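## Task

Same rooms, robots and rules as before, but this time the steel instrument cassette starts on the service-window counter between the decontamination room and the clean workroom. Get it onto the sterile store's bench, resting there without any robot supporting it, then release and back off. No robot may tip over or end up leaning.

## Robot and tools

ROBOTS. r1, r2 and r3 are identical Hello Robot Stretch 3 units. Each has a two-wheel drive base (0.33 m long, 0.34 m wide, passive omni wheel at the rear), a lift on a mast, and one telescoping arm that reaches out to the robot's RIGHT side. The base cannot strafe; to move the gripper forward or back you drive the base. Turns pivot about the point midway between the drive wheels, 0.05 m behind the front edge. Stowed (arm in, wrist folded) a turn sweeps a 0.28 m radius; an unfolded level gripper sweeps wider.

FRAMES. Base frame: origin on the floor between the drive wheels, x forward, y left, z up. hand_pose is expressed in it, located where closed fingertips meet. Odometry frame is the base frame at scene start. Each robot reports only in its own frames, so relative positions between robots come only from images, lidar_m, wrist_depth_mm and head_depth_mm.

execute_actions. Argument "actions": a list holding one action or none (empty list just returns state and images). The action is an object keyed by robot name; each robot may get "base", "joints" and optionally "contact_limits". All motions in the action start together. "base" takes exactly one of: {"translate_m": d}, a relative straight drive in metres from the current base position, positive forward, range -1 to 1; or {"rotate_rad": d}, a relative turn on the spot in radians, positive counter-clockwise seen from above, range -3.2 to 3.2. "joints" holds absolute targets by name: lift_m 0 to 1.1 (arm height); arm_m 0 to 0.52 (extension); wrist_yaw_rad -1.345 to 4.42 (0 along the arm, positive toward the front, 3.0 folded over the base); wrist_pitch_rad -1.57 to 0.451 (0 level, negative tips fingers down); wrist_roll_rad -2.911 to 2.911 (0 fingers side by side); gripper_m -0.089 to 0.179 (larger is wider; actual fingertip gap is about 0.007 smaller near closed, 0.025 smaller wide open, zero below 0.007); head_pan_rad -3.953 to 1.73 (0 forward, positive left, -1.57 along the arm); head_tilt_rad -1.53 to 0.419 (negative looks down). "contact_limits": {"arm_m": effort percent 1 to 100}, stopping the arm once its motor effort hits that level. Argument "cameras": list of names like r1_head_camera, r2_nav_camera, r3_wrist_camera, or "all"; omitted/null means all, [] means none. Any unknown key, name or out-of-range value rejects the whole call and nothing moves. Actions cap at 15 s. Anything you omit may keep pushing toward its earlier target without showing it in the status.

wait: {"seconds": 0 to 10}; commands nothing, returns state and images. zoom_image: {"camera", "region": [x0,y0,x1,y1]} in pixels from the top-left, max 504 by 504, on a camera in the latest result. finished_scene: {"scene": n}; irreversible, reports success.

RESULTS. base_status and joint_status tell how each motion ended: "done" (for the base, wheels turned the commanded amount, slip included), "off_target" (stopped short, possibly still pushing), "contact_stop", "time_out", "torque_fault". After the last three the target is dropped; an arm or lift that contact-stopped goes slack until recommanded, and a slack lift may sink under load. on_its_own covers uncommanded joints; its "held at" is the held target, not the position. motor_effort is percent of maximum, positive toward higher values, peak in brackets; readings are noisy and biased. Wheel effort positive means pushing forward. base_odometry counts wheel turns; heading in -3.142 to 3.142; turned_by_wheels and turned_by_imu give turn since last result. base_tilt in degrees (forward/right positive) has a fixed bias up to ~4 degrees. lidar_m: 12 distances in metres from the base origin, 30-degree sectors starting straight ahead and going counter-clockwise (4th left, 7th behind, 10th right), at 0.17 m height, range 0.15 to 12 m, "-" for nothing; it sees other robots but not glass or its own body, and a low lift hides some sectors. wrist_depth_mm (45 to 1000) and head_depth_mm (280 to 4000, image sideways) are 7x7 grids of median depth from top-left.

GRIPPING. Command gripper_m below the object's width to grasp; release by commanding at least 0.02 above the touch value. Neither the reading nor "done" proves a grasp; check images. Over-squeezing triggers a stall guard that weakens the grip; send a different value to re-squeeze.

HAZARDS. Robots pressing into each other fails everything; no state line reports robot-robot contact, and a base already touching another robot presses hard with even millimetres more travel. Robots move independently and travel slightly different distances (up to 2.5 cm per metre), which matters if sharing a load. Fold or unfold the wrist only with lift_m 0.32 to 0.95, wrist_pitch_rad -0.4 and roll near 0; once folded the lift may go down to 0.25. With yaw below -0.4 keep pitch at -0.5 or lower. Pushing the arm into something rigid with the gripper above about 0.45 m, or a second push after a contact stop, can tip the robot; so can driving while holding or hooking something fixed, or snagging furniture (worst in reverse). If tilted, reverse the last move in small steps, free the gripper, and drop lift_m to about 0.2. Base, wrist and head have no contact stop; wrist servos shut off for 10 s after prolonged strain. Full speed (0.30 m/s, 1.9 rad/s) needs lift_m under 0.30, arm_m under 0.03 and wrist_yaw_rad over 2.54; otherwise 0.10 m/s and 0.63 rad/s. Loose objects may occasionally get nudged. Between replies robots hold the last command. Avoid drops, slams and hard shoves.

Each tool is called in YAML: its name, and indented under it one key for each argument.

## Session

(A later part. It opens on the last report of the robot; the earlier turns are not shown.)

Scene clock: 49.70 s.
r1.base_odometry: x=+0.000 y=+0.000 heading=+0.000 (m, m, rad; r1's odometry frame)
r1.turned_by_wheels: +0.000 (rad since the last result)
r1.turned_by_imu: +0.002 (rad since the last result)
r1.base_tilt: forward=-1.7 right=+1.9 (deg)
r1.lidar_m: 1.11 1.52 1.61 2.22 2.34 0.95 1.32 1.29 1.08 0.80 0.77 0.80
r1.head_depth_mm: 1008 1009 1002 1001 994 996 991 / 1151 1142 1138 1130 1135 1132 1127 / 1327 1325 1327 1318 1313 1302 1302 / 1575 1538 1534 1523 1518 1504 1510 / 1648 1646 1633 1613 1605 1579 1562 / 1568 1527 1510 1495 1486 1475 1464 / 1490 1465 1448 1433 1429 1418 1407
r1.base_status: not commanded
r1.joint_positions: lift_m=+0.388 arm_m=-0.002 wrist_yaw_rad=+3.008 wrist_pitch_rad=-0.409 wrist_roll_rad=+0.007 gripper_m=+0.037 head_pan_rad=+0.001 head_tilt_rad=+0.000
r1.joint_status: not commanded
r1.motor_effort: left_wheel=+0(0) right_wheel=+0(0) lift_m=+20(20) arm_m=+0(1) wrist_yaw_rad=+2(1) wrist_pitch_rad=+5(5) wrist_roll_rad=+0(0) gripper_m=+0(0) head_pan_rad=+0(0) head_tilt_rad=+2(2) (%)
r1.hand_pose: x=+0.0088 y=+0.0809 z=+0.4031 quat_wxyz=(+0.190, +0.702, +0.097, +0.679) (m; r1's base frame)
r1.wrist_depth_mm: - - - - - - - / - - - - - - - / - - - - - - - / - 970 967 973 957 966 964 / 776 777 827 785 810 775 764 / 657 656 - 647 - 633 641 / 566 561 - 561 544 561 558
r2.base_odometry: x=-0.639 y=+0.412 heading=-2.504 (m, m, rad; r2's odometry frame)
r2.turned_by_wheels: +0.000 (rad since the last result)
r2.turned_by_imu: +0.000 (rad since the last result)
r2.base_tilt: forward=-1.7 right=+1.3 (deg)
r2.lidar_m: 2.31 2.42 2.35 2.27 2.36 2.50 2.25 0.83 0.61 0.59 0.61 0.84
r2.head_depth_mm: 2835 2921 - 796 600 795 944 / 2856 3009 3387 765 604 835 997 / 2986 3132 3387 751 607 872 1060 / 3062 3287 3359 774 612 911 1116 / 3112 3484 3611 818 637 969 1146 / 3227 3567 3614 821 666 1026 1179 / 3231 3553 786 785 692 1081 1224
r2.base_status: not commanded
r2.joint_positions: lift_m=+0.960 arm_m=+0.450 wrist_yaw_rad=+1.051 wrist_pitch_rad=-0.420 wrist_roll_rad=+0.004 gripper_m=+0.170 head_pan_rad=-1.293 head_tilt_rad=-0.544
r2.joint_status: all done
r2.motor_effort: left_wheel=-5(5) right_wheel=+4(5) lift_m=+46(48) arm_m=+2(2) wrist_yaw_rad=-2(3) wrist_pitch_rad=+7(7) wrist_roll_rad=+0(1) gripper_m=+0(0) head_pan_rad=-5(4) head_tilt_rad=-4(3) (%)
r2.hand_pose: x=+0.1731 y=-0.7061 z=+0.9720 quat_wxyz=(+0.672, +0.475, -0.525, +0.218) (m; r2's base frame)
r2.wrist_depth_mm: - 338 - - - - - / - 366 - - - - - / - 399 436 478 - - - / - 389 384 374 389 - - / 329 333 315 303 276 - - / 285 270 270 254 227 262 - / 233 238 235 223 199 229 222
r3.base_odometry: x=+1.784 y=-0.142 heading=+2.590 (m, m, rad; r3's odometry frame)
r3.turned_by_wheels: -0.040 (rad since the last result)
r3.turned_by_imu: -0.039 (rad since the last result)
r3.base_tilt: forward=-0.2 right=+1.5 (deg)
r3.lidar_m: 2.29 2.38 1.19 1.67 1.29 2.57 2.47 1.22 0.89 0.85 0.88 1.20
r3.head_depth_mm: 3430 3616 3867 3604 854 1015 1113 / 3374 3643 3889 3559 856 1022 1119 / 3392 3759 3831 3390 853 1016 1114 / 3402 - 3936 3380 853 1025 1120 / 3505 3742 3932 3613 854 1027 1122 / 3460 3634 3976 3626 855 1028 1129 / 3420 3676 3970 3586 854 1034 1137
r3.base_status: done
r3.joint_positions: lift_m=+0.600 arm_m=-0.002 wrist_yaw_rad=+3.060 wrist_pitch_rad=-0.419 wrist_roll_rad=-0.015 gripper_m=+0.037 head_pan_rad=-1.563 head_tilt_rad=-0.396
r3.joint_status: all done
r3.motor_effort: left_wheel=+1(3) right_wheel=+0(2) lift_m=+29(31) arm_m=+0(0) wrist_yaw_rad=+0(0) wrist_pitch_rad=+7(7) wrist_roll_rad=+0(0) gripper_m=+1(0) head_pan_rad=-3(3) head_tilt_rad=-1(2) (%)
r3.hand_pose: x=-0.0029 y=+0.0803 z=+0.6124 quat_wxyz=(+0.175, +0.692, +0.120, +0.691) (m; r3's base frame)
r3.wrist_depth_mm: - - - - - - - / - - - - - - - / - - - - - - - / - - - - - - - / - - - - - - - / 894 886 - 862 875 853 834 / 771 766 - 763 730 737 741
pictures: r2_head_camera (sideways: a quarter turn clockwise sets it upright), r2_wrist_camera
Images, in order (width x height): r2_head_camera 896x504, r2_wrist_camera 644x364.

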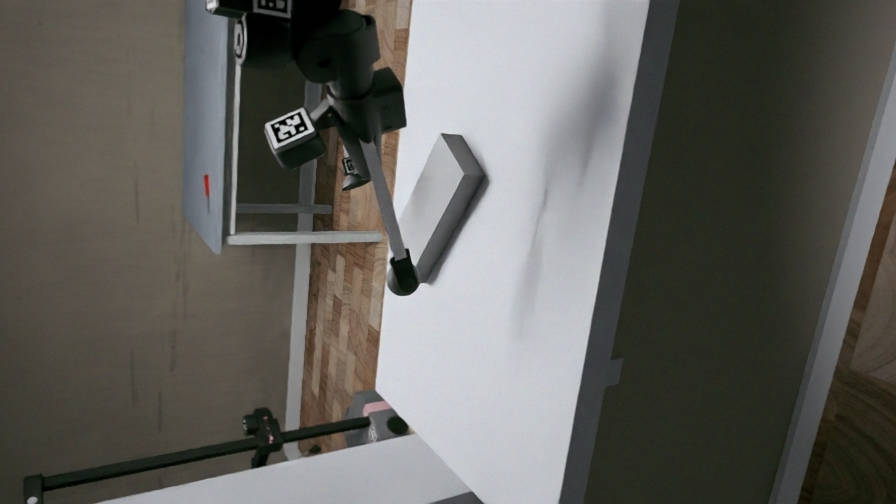

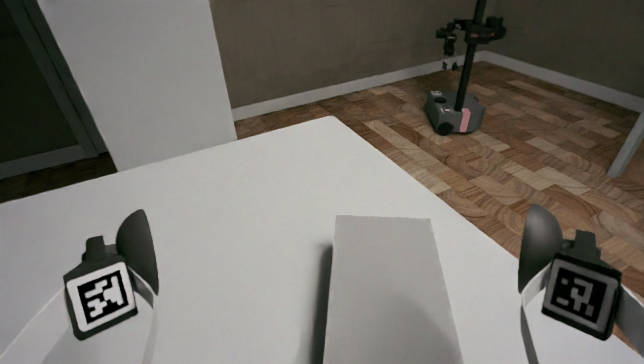

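execute_actions:
  actions:
    - {"r2":{"base":{"translate_m":-0.012},"joints":{"wrist_yaw_rad":0.98,"arm_m":0.469,"lift_m":0.93}},"r3":{"joints":{"lift_m":0.72}}}
  cameras: []

execute_actions:
  actions:
    - {"r2":{"joints":{"lift_m":0.888}},"r3":{"joints":{"lift_m":0.78}}}
  cameras: ["r2_head_camera","r2_wrist_camera"]

Scene clock: 57.30 s.
r1.base_odometry: x=+0.000 y=+0.000 heading=+0.000 (m, m, rad; r1's odometry frame)
r1.turned_by_wheels: +0.000 (rad since the last result)
r1.turned_by_imu: +0.001 (rad since the last result)
r1.base_tilt: forward=-1.7 right=+2.0 (deg)
r1.lidar_m: 1.12 1.52 1.60 2.21 2.33 0.95 1.32 1.28 1.08 0.80 0.77 0.80
r1.head_depth_mm: 1006 1008 1004 1000 996 994 993 / 1145 1138 1141 1138 1132 1129 1125 / 1330 1325 1324 1317 1314 1315 1302 / 1581 1531 1530 1525 1515 1516 1505 / 1651 1638 1621 1602 1601 1593 1565 / 1579 1526 1507 1497 1487 1476 1469 / 1496 1462 1456 1441 1427 1420 1405
r1.base_status: not commanded
r1.joint_positions: lift_m=+0.388 arm_m=-0.002 wrist_yaw_rad=+3.008 wrist_pitch_rad=-0.409 wrist_roll_rad=+0.007 gripper_m=+0.037 head_pan_rad=+0.001 head_tilt_rad=+0.000
r1.joint_status: not commanded
r1.motor_effort: left_wheel=-1(1) right_wheel=-1(0) lift_m=+20(20) arm_m=-1(0) wrist_yaw_rad=+1(0) wrist_pitch_rad=+5(5) wrist_roll_rad=+0(0) gripper_m=+0(0) head_pan_rad=+0(0) head_tilt_rad=+2(2) (%)
r1.hand_pose: x=+0.0088 y=+0.0809 z=+0.4031 quat_wxyz=(+0.190, +0.702, +0.097, +0.679) (m; r1's base frame)
r1.wrist_depth_mm: - - - - - - - / - - - - - - - / - - - - - - - / 981 962 972 968 979 947 958 / 785 790 822 772 788 767 770 / 665 645 - 642 - 642 642 / 558 564 - 559 546 556 552
r2.base_odometry: x=-0.629 y=+0.419 heading=-2.504 (m, m, rad; r2's odometry frame)
r2.turned_by_wheels: +0.000 (rad since the last result)
r2.turned_by_imu: +0.000 (rad since the last result)
r2.base_tilt: forward=-1.7 right=+1.3 (deg)
r2.lidar_m: 2.32 2.43 2.35 2.27 2.36 2.48 2.24 0.83 0.61 0.59 0.61 0.84
r2.head_depth_mm: 2821 2942 - 792 601 795 943 / 2901 3051 3378 766 604 832 990 / 2958 3164 3344 748 607 876 1053 / 3077 3300 3355 776 609 916 1105 / 3114 3471 3660 811 633 964 1147 / 3218 3525 3564 822 663 1021 1189 / 3287 3516 815 789 694 1080 1216
r2.base_status: done
r2.joint_positions: lift_m=+0.930 arm_m=+0.469 wrist_yaw_rad=+0.983 wrist_pitch_rad=-0.420 wrist_roll_rad=+0.004 gripper_m=+0.170 head_pan_rad=-1.293 head_tilt_rad=-0.544
r2.joint_status: all done
r2.motor_effort: left_wheel=-5(11) right_wheel=+4(6) lift_m=+34(43) arm_m=+3(4) wrist_yaw_rad=-2(4) wrist_pitch_rad=+7(7) wrist_roll_rad=+1(1) gripper_m=+0(0) head_pan_rad=-3(5) head_tilt_rad=-3(2) (%)
r2.hand_pose: x=+0.1650 y=-0.7382 z=+0.9424 quat_wxyz=(+0.679, +0.457, -0.541, +0.195) (m; r2's base frame)
r2.wrist_depth_mm: 320 358 - - - - - / 343 381 - - - - - / 377 397 422 434 - - - / 343 336 332 322 - - - / 283 290 274 226 265 - - / 248 234 234 194 223 227 - / 202 206 200 169 191 200 193
r3.base_odometry: x=+1.784 y=-0.142 heading=+2.590 (m, m, rad; r3's odometry frame)
r3.turned_by_wheels: +0.000 (rad since the last result)
r3.turned_by_imu: +0.001 (rad since the last result)
r3.base_tilt: forward=-0.3 right=+1.5 (deg)
r3.lidar_m: 2.29 2.36 1.19 1.67 1.29 2.57 2.47 1.22 0.88 0.85 0.88 1.20
r3.head_depth_mm: 3362 3631 3839 3652 860 1012 1117 / 3383 3634 3916 3553 854 1016 1120 / 3456 3727 3838 3364 855 1019 1120 / 3431 - 3892 3600 852 1023 1127 / 3465 3691 3943 3578 856 1027 1125 / 3448 3695 3907 3596 856 1033 1132 / 3411 3643 3884 3596 854 1030 1136
r3.base_status: not commanded
r3.joint_positions: lift_m=+0.720 arm_m=-0.002 wrist_yaw_rad=+3.060 wrist_pitch_rad=-0.418 wrist_roll_rad=-0.015 gripper_m=+0.037 head_pan_rad=-1.563 head_tilt_rad=-0.396
r3.joint_status: all done
r3.motor_effort: left_wheel=+2(1) right_wheel=+0(0) lift_m=+30(30) arm_m=+0(0) wrist_yaw_rad=+1(0) wrist_pitch_rad=+6(7) wrist_roll_rad=+0(0) gripper_m=+1(1) head_pan_rad=-3(2) head_tilt_rad=-3(2) (%)
r3.hand_pose: x=-0.0029 y=+0.0803 z=+0.7324 quat_wxyz=(+0.174, +0.692, +0.120, +0.691) (m; r3's base frame)
r3.wrist_depth_mm: 886 - 930 910 - - - / - - - - - - - / - - - - - - - / - - - - - - - / - - - - - - - / - - - - - - - / 890 902 - 883 831 867 856
pictures: none
No camera images: the call's "cameras" was empty. Leave "cameras" out to get every camera's image.

Scene clock: 58.67 s.
r1.base_odometry: x=+0.000 y=+0.000 heading=+0.000 (m, m, rad; r1's odometry frame)
r1.turned_by_wheels: +0.000 (rad since the last result)
r1.turned_by_imu: +0.000 (rad since the last result)
r1.base_tilt: forward=-1.8 right=+1.9 (deg)
r1.lidar_m: 1.11 1.52 1.60 2.23 2.34 0.95 1.33 1.29 1.08 0.80 0.77 0.81
r1.head_depth_mm: 1007 1007 1001 1002 997 996 993 / 1145 1142 1143 1139 1136 1133 1131 / 1335 1323 1315 1314 1313 1316 1308 / 1581 1533 1532 1525 1522 1508 1508 / 1655 1643 1630 1613 1585 1584 1557 / 1559 1529 1516 1490 1488 1479 1464 / 1492 1468 1451 1440 1429 1412 1401
r1.base_status: not commanded
r1.joint_positions: lift_m=+0.388 arm_m=-0.002 wrist_yaw_rad=+3.008 wrist_pitch_rad=-0.409 wrist_roll_rad=+0.007 gripper_m=+0.037 head_pan_rad=+0.001 head_tilt_rad=+0.000
r1.joint_status: not commanded
r1.motor_effort: left_wheel=+0(0) right_wheel=+0(0) lift_m=+20(20) arm_m=+0(0) wrist_yaw_rad=+0(0) wrist_pitch_rad=+5(5) wrist_roll_rad=+0(0) gripper_m=+0(0) head_pan_rad=+0(1) head_tilt_rad=+1(1) (%)
r1.hand_pose: x=+0.0088 y=+0.0809 z=+0.4031 quat_wxyz=(+0.190, +0.702, +0.097, +0.679) (m; r1's base frame)
r1.wrist_depth_mm: - - - - - - - / - - - - - - - / - - - - - - - / 982 - 957 976 964 965 977 / 790 790 807 785 816 763 764 / 657 648 - 648 - 640 649 / 565 560 - 556 540 553 559
r2.base_odometry: x=-0.629 y=+0.419 heading=-2.504 (m, m, rad; r2's odometry frame)
r2.turned_by_wheels: +0.000 (rad since the last result)
r2.turned_by_imu: +0.000 (rad since the last result)
r2.base_tilt: forward=-1.6 right=+1.4 (deg)
r2.lidar_m: 2.32 2.44 2.36 2.27 2.37 2.49 2.25 0.83 0.61 0.59 0.61 0.84
r2.head_depth_mm: 2828 2954 3358 759 603 792 942 / 2883 3071 3394 734 602 831 993 / 2955 3136 3337 744 606 870 1050 / 3041 3269 3415 777 609 919 1112 / 3127 3481 3635 818 635 969 1143 / 3213 3597 3602 821 663 1023 1187 / 3232 3489 816 789 692 1087 1221
r2.base_status: not commanded
r2.joint_positions: lift_m=+0.888 arm_m=+0.469 wrist_yaw_rad=+0.983 wrist_pitch_rad=-0.420 wrist_roll_rad=+0.004 gripper_m=+0.170 head_pan_rad=-1.293 head_tilt_rad=-0.544
r2.joint_status: all done
r2.motor_effort: left_wheel=-5(5) right_wheel=+4(4) lift_m=+35(34) arm_m=+3(3) wrist_yaw_rad=-3(2) wrist_pitch_rad=+7(7) wrist_roll_rad=+1(1) gripper_m=+0(0) head_pan_rad=-5(3) head_tilt_rad=-3(3) (%)
r2.hand_pose: x=+0.1650 y=-0.7382 z=+0.9004 quat_wxyz=(+0.679, +0.457, -0.541, +0.195) (m; r2's base frame)
r2.wrist_depth_mm: 320 357 - - - - - / 341 380 - - - - - / 343 337 328 320 - - - / 268 262 259 202 243 - - / 222 224 210 168 203 208 - / 193 183 175 143 151 177 - / 159 162 130 125 128 155 150
r3.base_odometry: x=+1.784 y=-0.142 heading=+2.590 (m, m, rad; r3's odometry frame)
r3.turned_by_wheels: +0.000 (rad since the last result)
r3.turned_by_imu: +0.000 (rad since the last result)
r3.base_tilt: forward=-0.2 right=+1.6 (deg)
r3.lidar_m: 2.29 2.37 1.19 1.67 1.29 2.57 2.47 1.22 0.88 0.85 0.88 1.20
r3.head_depth_mm: 3402 3674 3912 3597 856 1019 1115 / 3397 3670 3932 3606 853 1023 1116 / 3371 3726 3892 3277 856 1019 1119 / 3446 - 3892 3579 857 1023 1122 / 3425 3755 3969 3553 855 1027 1124 / 3452 3728 3846 3637 854 1030 1131 / 3449 3684 3912 3572 854 1037 1137
r3.base_status: not commanded
r3.joint_positions: lift_m=+0.780 arm_m=-0.002 wrist_yaw_rad=+3.060 wrist_pitch_rad=-0.418 wrist_roll_rad=-0.015 gripper_m=+0.037 head_pan_rad=-1.563 head_tilt_rad=-0.396
r3.joint_status: all done
r3.motor_effort: left_wheel=+1(1) right_wheel=+0(0) lift_m=+30(31) arm_m=+1(0) wrist_yaw_rad=+0(0) wrist_pitch_rad=+6(6) wrist_roll_rad=+0(0) gripper_m=+1(0) head_pan_rad=-2(2) head_tilt_rad=-1(2) (%)
r3.hand_pose: x=-0.0029 y=+0.0803 z=+0.7925 quat_wxyz=(+0.174, +0.692, +0.120, +0.691) (m; r3's base frame)
r3.wrist_depth_mm: - - - - - - - / - - - - - - - / - - - - - - - / - - - - - - - / - - - - - - - / - - - - - - - / 980 960 - 932 904 934 927
pictures: r2_head_camera (sideways: a quarter turn clockwise sets it upright), r2_wrist_camera
Images, in order (width x height): r2_head_camera 896x504, r2_wrist_camera 644x364.

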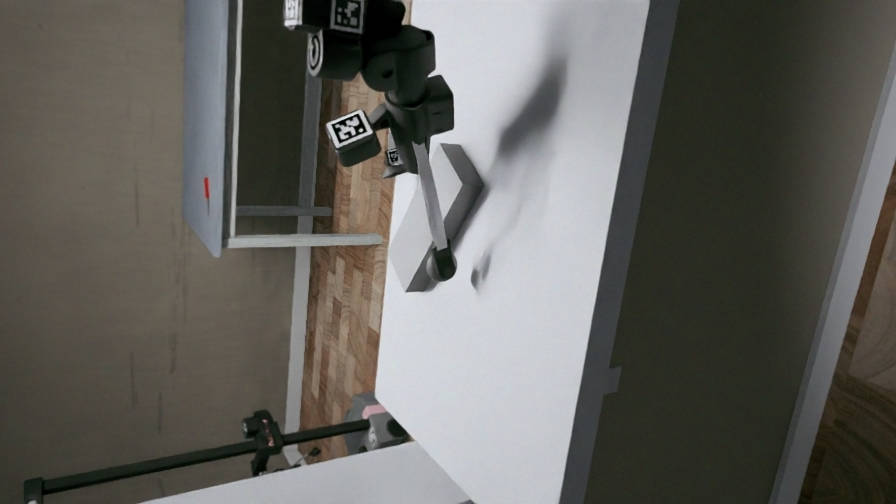

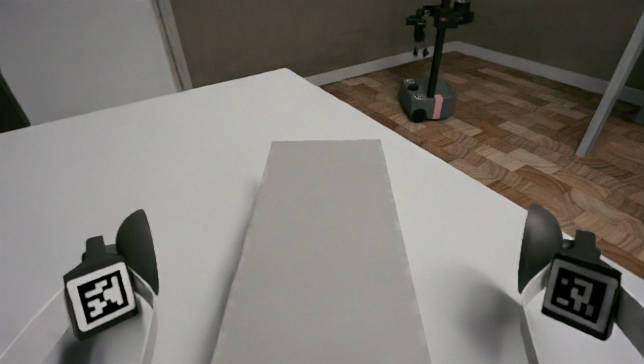

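execute_actions:
  actions:
    - {"r2":{"base":{"translate_m":0.013},"joints":{"lift_m":0.876}},"r3":{"joints":{"lift_m":0.88}}}
  cameras: []

execute_actions:
  actions:
    - {"r2":{"joints":{"gripper_m":0.029}},"r3":{"joints":{"gripper_m":0.17}}}
  cameras: ["r2_wrist_camera"]

execute_actions:
  actions:
    - {"r2":{"joints":{"lift_m":0.905}}}
  cameras: ["r2_wrist_camera"]

Scene clock: 67.27 s.
r1.base_odometry: x=+0.000 y=+0.000 heading=+0.000 (m, m, rad; r1's odometry frame)
r1.turned_by_wheels: +0.000 (rad since the last result)
r1.turned_by_imu: +0.001 (rad since the last result)
r1.base_tilt: forward=-1.7 right=+1.9 (deg)
r1.lidar_m: 1.11 1.52 1.60 2.23 2.33 0.95 1.33 1.29 1.08 0.80 0.77 0.81
r1.head_depth_mm: 1007 1009 1001 1001 998 999 994 / 1148 1139 1141 1138 1138 1132 1126 / 1334 1328 1326 1314 1311 1311 1299 / 1587 1537 1531 1532 1515 1513 1513 / 1655 1642 1628 1605 1594 1581 1574 / 1581 1537 1509 1494 1484 1475 1456 / 1492 1468 1458 1436 1430 1414 1400
r1.base_status: not commanded
r1.joint_positions: lift_m=+0.388 arm_m=-0.002 wrist_yaw_rad=+3.008 wrist_pitch_rad=-0.409 wrist_roll_rad=+0.007 gripper_m=+0.037 head_pan_rad=+0.001 head_tilt_rad=+0.000
r1.joint_status: not commanded
r1.motor_effort: left_wheel=+0(0) right_wheel=-1(0) lift_m=+19(20) arm_m=+0(0) wrist_yaw_rad=+1(1) wrist_pitch_rad=+5(5) wrist_roll_rad=+0(0) gripper_m=+0(0) head_pan_rad=+0(0) head_tilt_rad=+2(2) (%)
r1.hand_pose: x=+0.0088 y=+0.0809 z=+0.4031 quat_wxyz=(+0.190, +0.702, +0.097, +0.679) (m; r1's base frame)
r1.wrist_depth_mm: - - - - - - - / - - - - - - - / - - - - - - - / 981 997 956 951 972 972 953 / 779 787 826 775 806 776 771 / 668 650 - 648 - 640 636 / 564 564 - 558 547 555 557
r2.base_odometry: x=-0.640 y=+0.411 heading=-2.504 (m, m, rad; r2's odometry frame)
r2.turned_by_wheels: +0.000 (rad since the last result)
r2.turned_by_imu: +0.000 (rad since the last result)
r2.base_tilt: forward=-1.6 right=+1.4 (deg)
r2.lidar_m: 2.30 2.42 2.35 2.27 2.36 2.51 2.24 0.83 0.61 0.59 0.61 0.84
r2.head_depth_mm: 2789 2980 3313 758 602 795 938 / 2908 3041 3367 732 603 830 996 / 2976 3198 3298 745 609 873 1053 / 3089 3290 3351 780 609 918 1112 / 3135 3500 3619 817 633 968 1148 / 3271 3540 3594 818 662 1018 1187 / 3263 2429 785 784 692 1076 1217
r2.base_status: done
r2.joint_positions: lift_m=+0.876 arm_m=+0.469 wrist_yaw_rad=+0.983 wrist_pitch_rad=-0.420 wrist_roll_rad=+0.004 gripper_m=+0.170 head_pan_rad=-1.293 head_tilt_rad=-0.544
r2.joint_status: all done
r2.motor_effort: left_wheel=-5(7) right_wheel=+4(12) lift_m=+35(35) arm_m=+3(2) wrist_yaw_rad=-2(2) wrist_pitch_rad=+7(7) wrist_roll_rad=+1(0) gripper_m=+1(0) head_pan_rad=-3(3) head_tilt_rad=-3(3) (%)
r2.hand_pose: x=+0.1650 y=-0.7382 z=+0.8884 quat_wxyz=(+0.679, +0.457, -0.541, +0.195) (m; r2's base frame)
r2.wrist_depth_mm: 310 343 - - - - - / 333 364 407 - - - - / 313 307 305 294 - - - / 246 243 237 181 214 249 - / 203 208 192 151 156 191 - / - 168 161 129 129 165 - / 146 148 120 113 112 144 139
r3.base_odometry: x=+1.784 y=-0.142 heading=+2.590 (m, m, rad; r3's odometry frame)
r3.turned_by_wheels: +0.000 (rad since the last result)
r3.turned_by_imu: +0.001 (rad since the last result)
r3.base_tilt: forward=-0.2 right=+1.6 (deg)
r3.lidar_m: 2.29 2.38 1.19 1.67 1.29 2.57 2.47 1.22 0.88 0.85 0.88 1.20
r3.head_depth_mm: 3444 3606 3851 3612 854 1014 1113 / 3415 3694 3904 3602 856 1024 1114 / 3420 3773 3947 3377 855 1021 1121 / 3469 - 3913 3362 855 1024 1125 / 3405 3733 3883 3635 855 1027 1126 / 3455 3703 3903 3585 853 1028 1127 / 3425 3630 3992 3567 855 1033 1126
r3.base_status: not commanded
r3.joint_positions: lift_m=+0.880 arm_m=-0.002 wrist_yaw_rad=+3.060 wrist_pitch_rad=-0.418 wrist_roll_rad=-0.015 gripper_m=+0.037 head_pan_rad=-1.563 head_tilt_rad=-0.396
r3.joint_status: all done
r3.motor_effort: left_wheel=+1(1) right_wheel=-1(1) lift_m=+29(30) arm_m=+0(1) wrist_yaw_rad=+0(0) wrist_pitch_rad=+6(7) wrist_roll_rad=+0(0) gripper_m=+1(0) head_pan_rad=-2(2) head_tilt_rad=-2(3) (%)
r3.hand_pose: x=-0.0029 y=+0.0803 z=+0.8925 quat_wxyz=(+0.174, +0.692, +0.120, +0.691) (m; r3's base frame)
r3.wrist_depth_mm: - - - - - - - / - - - - - - - / - - - - - - - / - - - - - - - / - - - - - - - / - - - - - - - / - - - - - - -
pictures: none
No camera images: the call's "cameras" was empty. Leave "cameras" out to get every camera's image.

Scene clock: 69.17 s.
r1.base_odometry: x=+0.000 y=+0.000 heading=+0.000 (m, m, rad; r1's odometry frame)
r1.turned_by_wheels: +0.000 (rad since the last result)
r1.turned_by_imu: +0.000 (rad since the last result)
r1.base_tilt: forward=-1.8 right=+1.9 (deg)
r1.lidar_m: 1.11 1.52 1.60 2.22 2.34 0.95 1.32 1.28 1.08 0.80 0.77 0.81
r1.head_depth_mm: 1009 1005 1002 1001 999 995 993 / 1144 1142 1144 1132 1134 1131 1127 / 1327 1319 1324 1316 1319 1308 1304 / 1584 1535 1528 1518 1519 1510 1511 / 1653 1643 1640 1614 1601 1575 1564 / 1570 1528 1514 1496 1481 1471 1463 / 1500 1463 1454 1444 1432 1411 1404
r1.base_status: not commanded
r1.joint_positions: lift_m=+0.388 arm_m=-0.002 wrist_yaw_rad=+3.008 wrist_pitch_rad=-0.409 wrist_roll_rad=+0.007 gripper_m=+0.037 head_pan_rad=+0.001 head_tilt_rad=+0.000
r1.joint_status: not commanded
r1.motor_effort: left_wheel=+0(1) right_wheel=+0(0) lift_m=+20(20) arm_m=+0(1) wrist_yaw_rad=+1(1) wrist_pitch_rad=+5(5) wrist_roll_rad=+0(0) gripper_m=+0(0) head_pan_rad=+0(0) head_tilt_rad=+1(2) (%)
r1.hand_pose: x=+0.0088 y=+0.0809 z=+0.4031 quat_wxyz=(+0.190, +0.702, +0.097, +0.679) (m; r1's base frame)
r1.wrist_depth_mm: - - - - - - - / - - - - - - - / - - - - - - - / 961 993 982 982 968 943 956 / 793 790 799 774 799 773 770 / 657 663 - 651 - 640 649 / 565 557 - 565 541 557 556
r2.base_odometry: x=-0.640 y=+0.411 heading=-2.504 (m, m, rad; r2's odometry frame)
r2.turned_by_wheels: +0.000 (rad since the last result)
r2.turned_by_imu: +0.000 (rad since the last result)
r2.base_tilt: forward=-1.6 right=+1.3 (deg)
r2.lidar_m: 2.30 2.42 2.35 2.27 2.36 2.50 2.25 0.83 0.61 0.59 0.61 0.84
r2.head_depth_mm: 2847 2969 3266 759 601 795 947 / 2916 3044 3445 732 602 830 997 / 2981 3129 3330 746 606 879 1053 / 3067 3254 3381 775 611 919 1112 / 3055 3445 3610 815 636 964 1138 / 3233 3648 3603 820 662 1016 1179 / 3248 2430 786 782 691 1085 1214
r2.base_status: not commanded
r2.joint_positions: lift_m=+0.876 arm_m=+0.469 wrist_yaw_rad=+0.979 wrist_pitch_rad=-0.415 wrist_roll_rad=+0.003 gripper_m=+0.030 head_pan_rad=-1.293 head_tilt_rad=-0.544
r2.joint_status: all done
r2.motor_effort: left_wheel=-5(6) right_wheel=+4(5) lift_m=+35(35) arm_m=+2(3) wrist_yaw_rad=+1(2) wrist_pitch_rad=+5(7) wrist_roll_rad=+0(1) gripper_m=-20(93) head_pan_rad=-3(3) head_tilt_rad=-2(3) (%)
r2.hand_pose: x=+0.1651 y=-0.7393 z=+0.8896 quat_wxyz=(+0.679, +0.454, -0.543, +0.196) (m; r2's base frame)
r2.wrist_depth_mm: 311 347 - - - - - / 331 365 418 - - - - / 321 312 307 301 - - - / 250 248 241 183 217 - - / 205 203 163 154 152 194 - / 174 173 133 130 132 170 164 / 152 151 122 114 113 145 144
r3.base_odometry: x=+1.784 y=-0.142 heading=+2.590 (m, m, rad; r3's odometry frame)
r3.turned_by_wheels: +0.000 (rad since the last result)
r3.turned_by_imu: +0.000 (rad since the last result)
r3.base_tilt: forward=-0.3 right=+1.5 (deg)
r3.lidar_m: 2.29 2.37 1.19 1.67 1.29 2.57 2.47 1.22 0.89 0.85 0.88 1.20
r3.head_depth_mm: 3399 3676 3877 3610 856 1015 1112 / 3453 3697 3921 3592 857 1022 1118 / 3437 3750 3835 3366 856 1024 1122 / 3415 - 3934 3369 855 1024 1123 / 3469 3743 3927 3618 856 1029 1129 / 3477 3631 3934 3604 856 1027 1127 / 3411 3711 3935 3641 854 1033 1133
r3.base_status: not commanded
r3.joint_positions: lift_m=+0.880 arm_m=-0.002 wrist_yaw_rad=+3.060 wrist_pitch_rad=-0.418 wrist_roll_rad=-0.015 gripper_m=+0.170 head_pan_rad=-1.563 head_tilt_rad=-0.396
r3.joint_status: all done
r3.motor_effort: left_wheel=+1(1) right_wheel=-1(0) lift_m=+30(30) arm_m=+0(1) wrist_yaw_rad=+0(0) wrist_pitch_rad=+6(7) wrist_roll_rad=+0(0) gripper_m=+1(91) head_pan_rad=-2(2) head_tilt_rad=-1(3) (%)
r3.hand_pose: x=-0.0029 y=+0.0803 z=+0.8925 quat_wxyz=(+0.174, +0.692, +0.120, +0.691) (m; r3's base frame)
r3.wrist_depth_mm: - - - - - - - / - - - - - - - / - - - - - - - / - - - - - - - / - - - - - - - / - - - - - - - / - - - - - - -
pictures: r2_wrist_camera
Images, in order (width x height): r2_wrist_camera 644x364.

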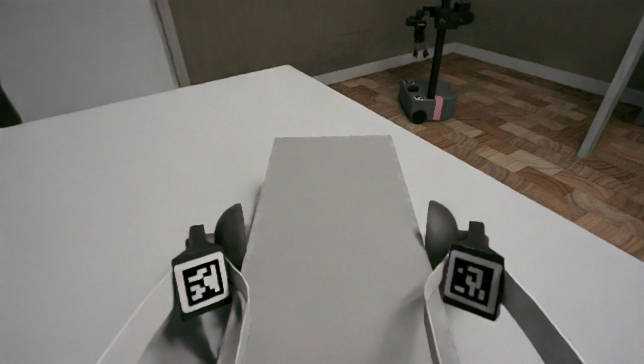

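Scene clock: 70.20 s.
r1.base_odometry: x=+0.000 y=+0.000 heading=+0.000 (m, m, rad; r1's odometry frame)
r1.turned_by_wheels: +0.000 (rad since the last result)
r1.turned_by_imu: +0.000 (rad since the last result)
r1.base_tilt: forward=-1.7 right=+1.9 (deg)
r1.lidar_m: 1.11 1.52 1.60 2.22 2.34 0.95 1.32 1.29 1.08 0.80 0.77 0.80
r1.head_depth_mm: 1008 1005 1003 1003 995 996 990 / 1145 1142 1143 1138 1134 1131 1127 / 1330 1323 1323 1321 1317 1309 1300 / 1575 1535 1534 1523 1518 1508 1507 / 1658 1646 1629 1609 1588 1581 1566 / 1571 1526 1515 1505 1485 1472 1461 / 1493 1472 1454 1436 1425 1410 1406
r1.base_status: not commanded
r1.joint_positions: lift_m=+0.388 arm_m=-0.002 wrist_yaw_rad=+3.008 wrist_pitch_rad=-0.409 wrist_roll_rad=+0.007 gripper_m=+0.037 head_pan_rad=+0.001 head_tilt_rad=+0.000
r1.joint_status: not commanded
r1.motor_effort: left_wheel=+0(1) right_wheel=+0(0) lift_m=+20(20) arm_m=-1(1) wrist_yaw_rad=+2(0) wrist_pitch_rad=+5(5) wrist_roll_rad=+0(0) gripper_m=+0(0) head_pan_rad=+0(1) head_tilt_rad=+1(1) (%)
r1.hand_pose: x=+0.0088 y=+0.0809 z=+0.4031 quat_wxyz=(+0.190, +0.702, +0.097, +0.679) (m; r1's base frame)
r1.wrist_depth_mm: - - - - - - - / - - - - - - - / - - - - - - - / 995 973 990 986 946 979 954 / 778 788 802 784 805 763 760 / 666 657 - 647 - 656 642 / 568 566 - 568 542 554 554
r2.base_odometry: x=-0.640 y=+0.411 heading=-2.504 (m, m, rad; r2's odometry frame)
r2.turned_by_wheels: +0.000 (rad since the last result)
r2.turned_by_imu: +0.000 (rad since the last result)
r2.base_tilt: forward=-1.6 right=+1.4 (deg)
r2.lidar_m: 2.31 2.42 2.35 2.27 2.37 2.50 2.25 0.83 0.61 0.59 0.61 0.84
r2.head_depth_mm: 2831 2970 - 761 602 793 939 / 2881 3110 3383 751 603 833 997 / 2961 3094 3287 736 607 877 1058 / 3078 3246 3383 776 611 919 1112 / 3121 3404 3631 815 636 969 1150 / 3223 3520 3612 817 663 1019 1179 / 3303 2413 784 783 689 1078 1223
r2.base_status: not commanded
r2.joint_positions: lift_m=+0.905 arm_m=+0.469 wrist_yaw_rad=+0.979 wrist_pitch_rad=-0.440 wrist_roll_rad=+0.003 gripper_m=+0.030 head_pan_rad=-1.293 head_tilt_rad=-0.544
r2.joint_status: all done
r2.motor_effort: left_wheel=-5(6) right_wheel=+4(4) lift_m=+49(52) arm_m=+2(2) wrist_yaw_rad=+0(1) wrist_pitch_rad=+13(14) wrist_roll_rad=+1(1) gripper_m=-19(20) head_pan_rad=-4(3) head_tilt_rad=-3(3) (%)
r2.hand_pose: x=+0.1625 y=-0.7375 z=+0.9125 quat_wxyz=(+0.681, +0.461, -0.537, +0.187) (m; r2's base frame)
r2.wrist_depth_mm: 313 346 - - - - - / 333 367 - - - - - / 351 352 347 199 - - - / 285 280 273 171 246 - - / 236 232 158 149 148 229 - / 201 200 133 132 131 195 190 / 175 175 125 119 120 168 166
r3.base_odometry: x=+1.784 y=-0.142 heading=+2.590 (m, m, rad; r3's odometry frame)
r3.turned_by_wheels: +0.000 (rad since the last result)
r3.turned_by_imu: +0.000 (rad since the last result)
r3.base_tilt: forward=-0.2 right=+1.6 (deg)
r3.lidar_m: 2.29 2.37 1.19 1.67 1.29 2.57 2.47 1.22 0.88 0.85 0.88 1.20
r3.head_depth_mm: 3378 3691 3857 3621 856 1019 1114 / 3390 3642 3882 3586 853 1018 1118 / 3432 3712 3887 3372 857 1024 1119 / 3355 - 3913 3376 857 1026 1122 / 3406 3715 3888 3598 857 1030 1126 / 3438 3648 3920 3633 855 1030 1129 / 3428 3650 3935 3618 854 1034 1131
r3.base_status: not commanded
r3.joint_positions: lift_m=+0.880 arm_m=-0.002 wrist_yaw_rad=+3.060 wrist_pitch_rad=-0.418 wrist_roll_rad=-0.015 gripper_m=+0.170 head_pan_rad=-1.563 head_tilt_rad=-0.396
r3.joint_status: not commanded
r3.motor_effort: left_wheel=+1(1) right_wheel=+0(1) lift_m=+30(30) arm_m=+0(1) wrist_yaw_rad=+0(0) wrist_pitch_rad=+6(6) wrist_roll_rad=+0(0) gripper_m=+0(0) head_pan_rad=-2(2) head_tilt_rad=-2(2) (%)
r3.hand_pose: x=-0.0029 y=+0.0803 z=+0.8925 quat_wxyz=(+0.174, +0.692, +0.120, +0.691) (m; r3's base frame)
r3.wrist_depth_mm: - - - - - - - / - - - - - - - / - - - - - - - / - - - - - - - / - - - - - - - / - - - - - - - / - - - - - - -
pictures: r2_wrist_camera
Images, in order (width x height): r2_wrist_camera 644x364.

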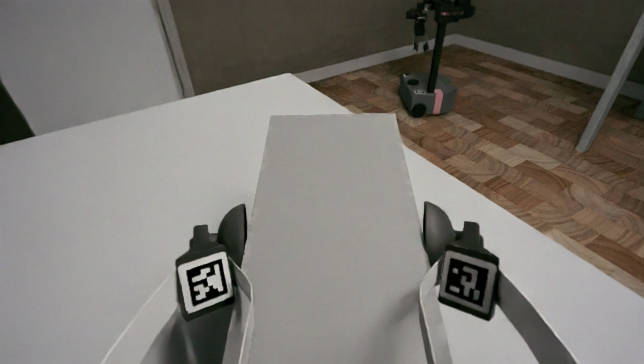

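execute_actions:
  actions: []
  cameras: ["r2_wrist_camera","r2_head_camera"]

Scene clock: 73.57 s.
r1.base_odometry: x=+0.000 y=+0.000 heading=+0.000 (m, m, rad; r1's odometry frame)
r1.turned_by_wheels: +0.000 (rad since the last result)
r1.turned_by_imu: +0.001 (rad since the last result)
r1.base_tilt: forward=-1.8 right=+2.0 (deg)
r1.lidar_m: 1.11 1.52 1.61 2.22 2.33 0.95 1.32 1.29 1.08 0.80 0.77 0.80
r1.head_depth_mm: 1009 1009 1004 998 997 993 991 / 1147 1143 1139 1143 1132 1132 1127 / 1333 1324 1320 1318 1318 1309 1300 / 1579 1541 1532 1535 1518 1517 1511 / 1667 1647 1629 1611 1602 1585 1564 / 1581 1528 1501 1502 1478 1469 1452 / 1495 1462 1458 1438 1420 1413 1402
r1.base_status: not commanded
r1.joint_positions: lift_m=+0.388 arm_m=-0.002 wrist_yaw_rad=+3.008 wrist_pitch_rad=-0.409 wrist_roll_rad=+0.007 gripper_m=+0.037 head_pan_rad=+0.001 head_tilt_rad=+0.000
r1.joint_status: not commanded
r1.motor_effort: left_wheel=+0(1) right_wheel=-1(0) lift_m=+20(20) arm_m=+0(1) wrist_yaw_rad=+1(0) wrist_pitch_rad=+5(5) wrist_roll_rad=+0(0) gripper_m=+0(0) head_pan_rad=+0(1) head_tilt_rad=+1(1) (%)
r1.hand_pose: x=+0.0088 y=+0.0809 z=+0.4031 quat_wxyz=(+0.190, +0.702, +0.097, +0.679) (m; r1's base frame)
r1.wrist_depth_mm: - - - - - - - / - - - - - - - / - - - - - - - / 979 - 956 955 946 954 951 / 795 777 823 786 803 773 774 / 651 654 - 652 - 649 645 / 571 563 - 567 541 567 553
r2.base_odometry: x=-0.640 y=+0.411 heading=-2.504 (m, m, rad; r2's odometry frame)
r2.turned_by_wheels: +0.000 (rad since the last result)
r2.turned_by_imu: +0.000 (rad since the last result)
r2.base_tilt: forward=-1.6 right=+1.3 (deg)
r2.lidar_m: 2.31 2.43 2.35 2.27 2.37 2.51 2.25 0.83 0.61 0.59 0.61 0.84
r2.head_depth_mm: 2823 3017 - 762 602 796 942 / 2879 3079 3428 752 602 834 998 / 2963 3103 3312 735 608 873 1056 / 3067 3315 3350 774 609 916 1113 / 3184 3415 3687 814 636 964 1145 / 3196 3569 3578 823 662 1018 1187 / 3218 2398 784 783 691 1086 1212
r2.base_status: not commanded
r2.joint_positions: lift_m=+0.905 arm_m=+0.469 wrist_yaw_rad=+0.979 wrist_pitch_rad=-0.440 wrist_roll_rad=+0.003 gripper_m=+0.030 head_pan_rad=-1.293 head_tilt_rad=-0.544
r2.joint_status: all done
r2.motor_effort: left_wheel=-5(6) right_wheel=+4(4) lift_m=+49(52) arm_m=+2(2) wrist_yaw_rad=+0(1) wrist_pitch_rad=+13(14) wrist_roll_rad=+0(1) gripper_m=-18(20) head_pan_rad=-4(3) head_tilt_rad=-3(3) (%)
r2.hand_pose: x=+0.1625 y=-0.7375 z=+0.9125 quat_wxyz=(+0.681, +0.461, -0.537, +0.187) (m; r2's base frame)
r2.wrist_depth_mm: 311 342 - - - - - / 334 371 - - - - - / 347 349 345 201 - - - / 283 279 274 171 247 - - / 235 233 158 149 148 228 - / 201 201 134 133 131 196 189 / 176 175 125 119 120 168 167
r3.base_odometry: x=+1.784 y=-0.142 heading=+2.590 (m, m, rad; r3's odometry frame)
r3.turned_by_wheels: +0.000 (rad since the last result)
r3.turned_by_imu: +0.000 (rad since the last result)
r3.base_tilt: forward=-0.3 right=+1.6 (deg)
r3.lidar_m: 2.29 2.37 1.19 1.67 1.29 2.56 2.47 1.22 0.88 0.85 0.88 1.20
r3.head_depth_mm: 3420 3663 3858 3637 856 1016 1115 / 3408 3673 3952 3667 856 1017 1120 / 3458 3678 3906 3381 856 1022 1122 / 3405 - 3961 3411 855 1026 1124 / 3457 3669 3916 3645 853 1025 1127 / 3485 3690 3898 3634 853 1029 1133 / 3450 3674 3946 3604 857 1035 1133
r3.base_status: not commanded
r3.joint_positions: lift_m=+0.880 arm_m=-0.002 wrist_yaw_rad=+3.060 wrist_pitch_rad=-0.418 wrist_roll_rad=-0.015 gripper_m=+0.170 head_pan_rad=-1.563 head_tilt_rad=-0.396
r3.joint_status: not commanded
r3.motor_effort: left_wheel=+1(1) right_wheel=-1(1) lift_m=+29(30) arm_m=+0(1) wrist_yaw_rad=+0(0) wrist_pitch_rad=+6(6) wrist_roll_rad=+0(0) gripper_m=+1(0) head_pan_rad=-2(2) head_tilt_rad=-3(2) (%)
r3.hand_pose: x=-0.0029 y=+0.0803 z=+0.8925 quat_wxyz=(+0.174, +0.692, +0.120, +0.691) (m; r3's base frame)
r3.wrist_depth_mm: - - - - - - - / - - - - - - - / - - - - - - - / - - - - - - - / - - - - - - - / - - - - - - - / - - - - - - -
pictures: r2_head_camera (sideways: a quarter turn clockwise sets it upright), r2_wrist_camera
Images, in order (width x height): r2_head_camera 896x504, r2_wrist_camera 644x364.

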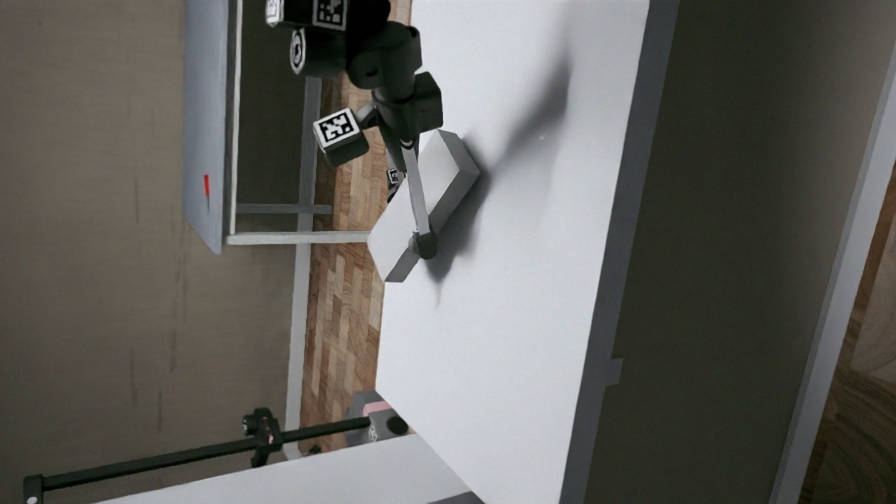

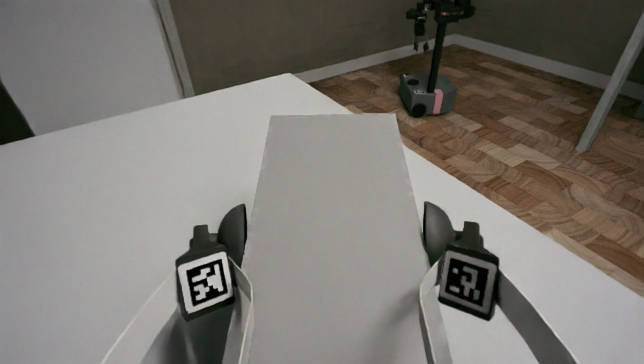

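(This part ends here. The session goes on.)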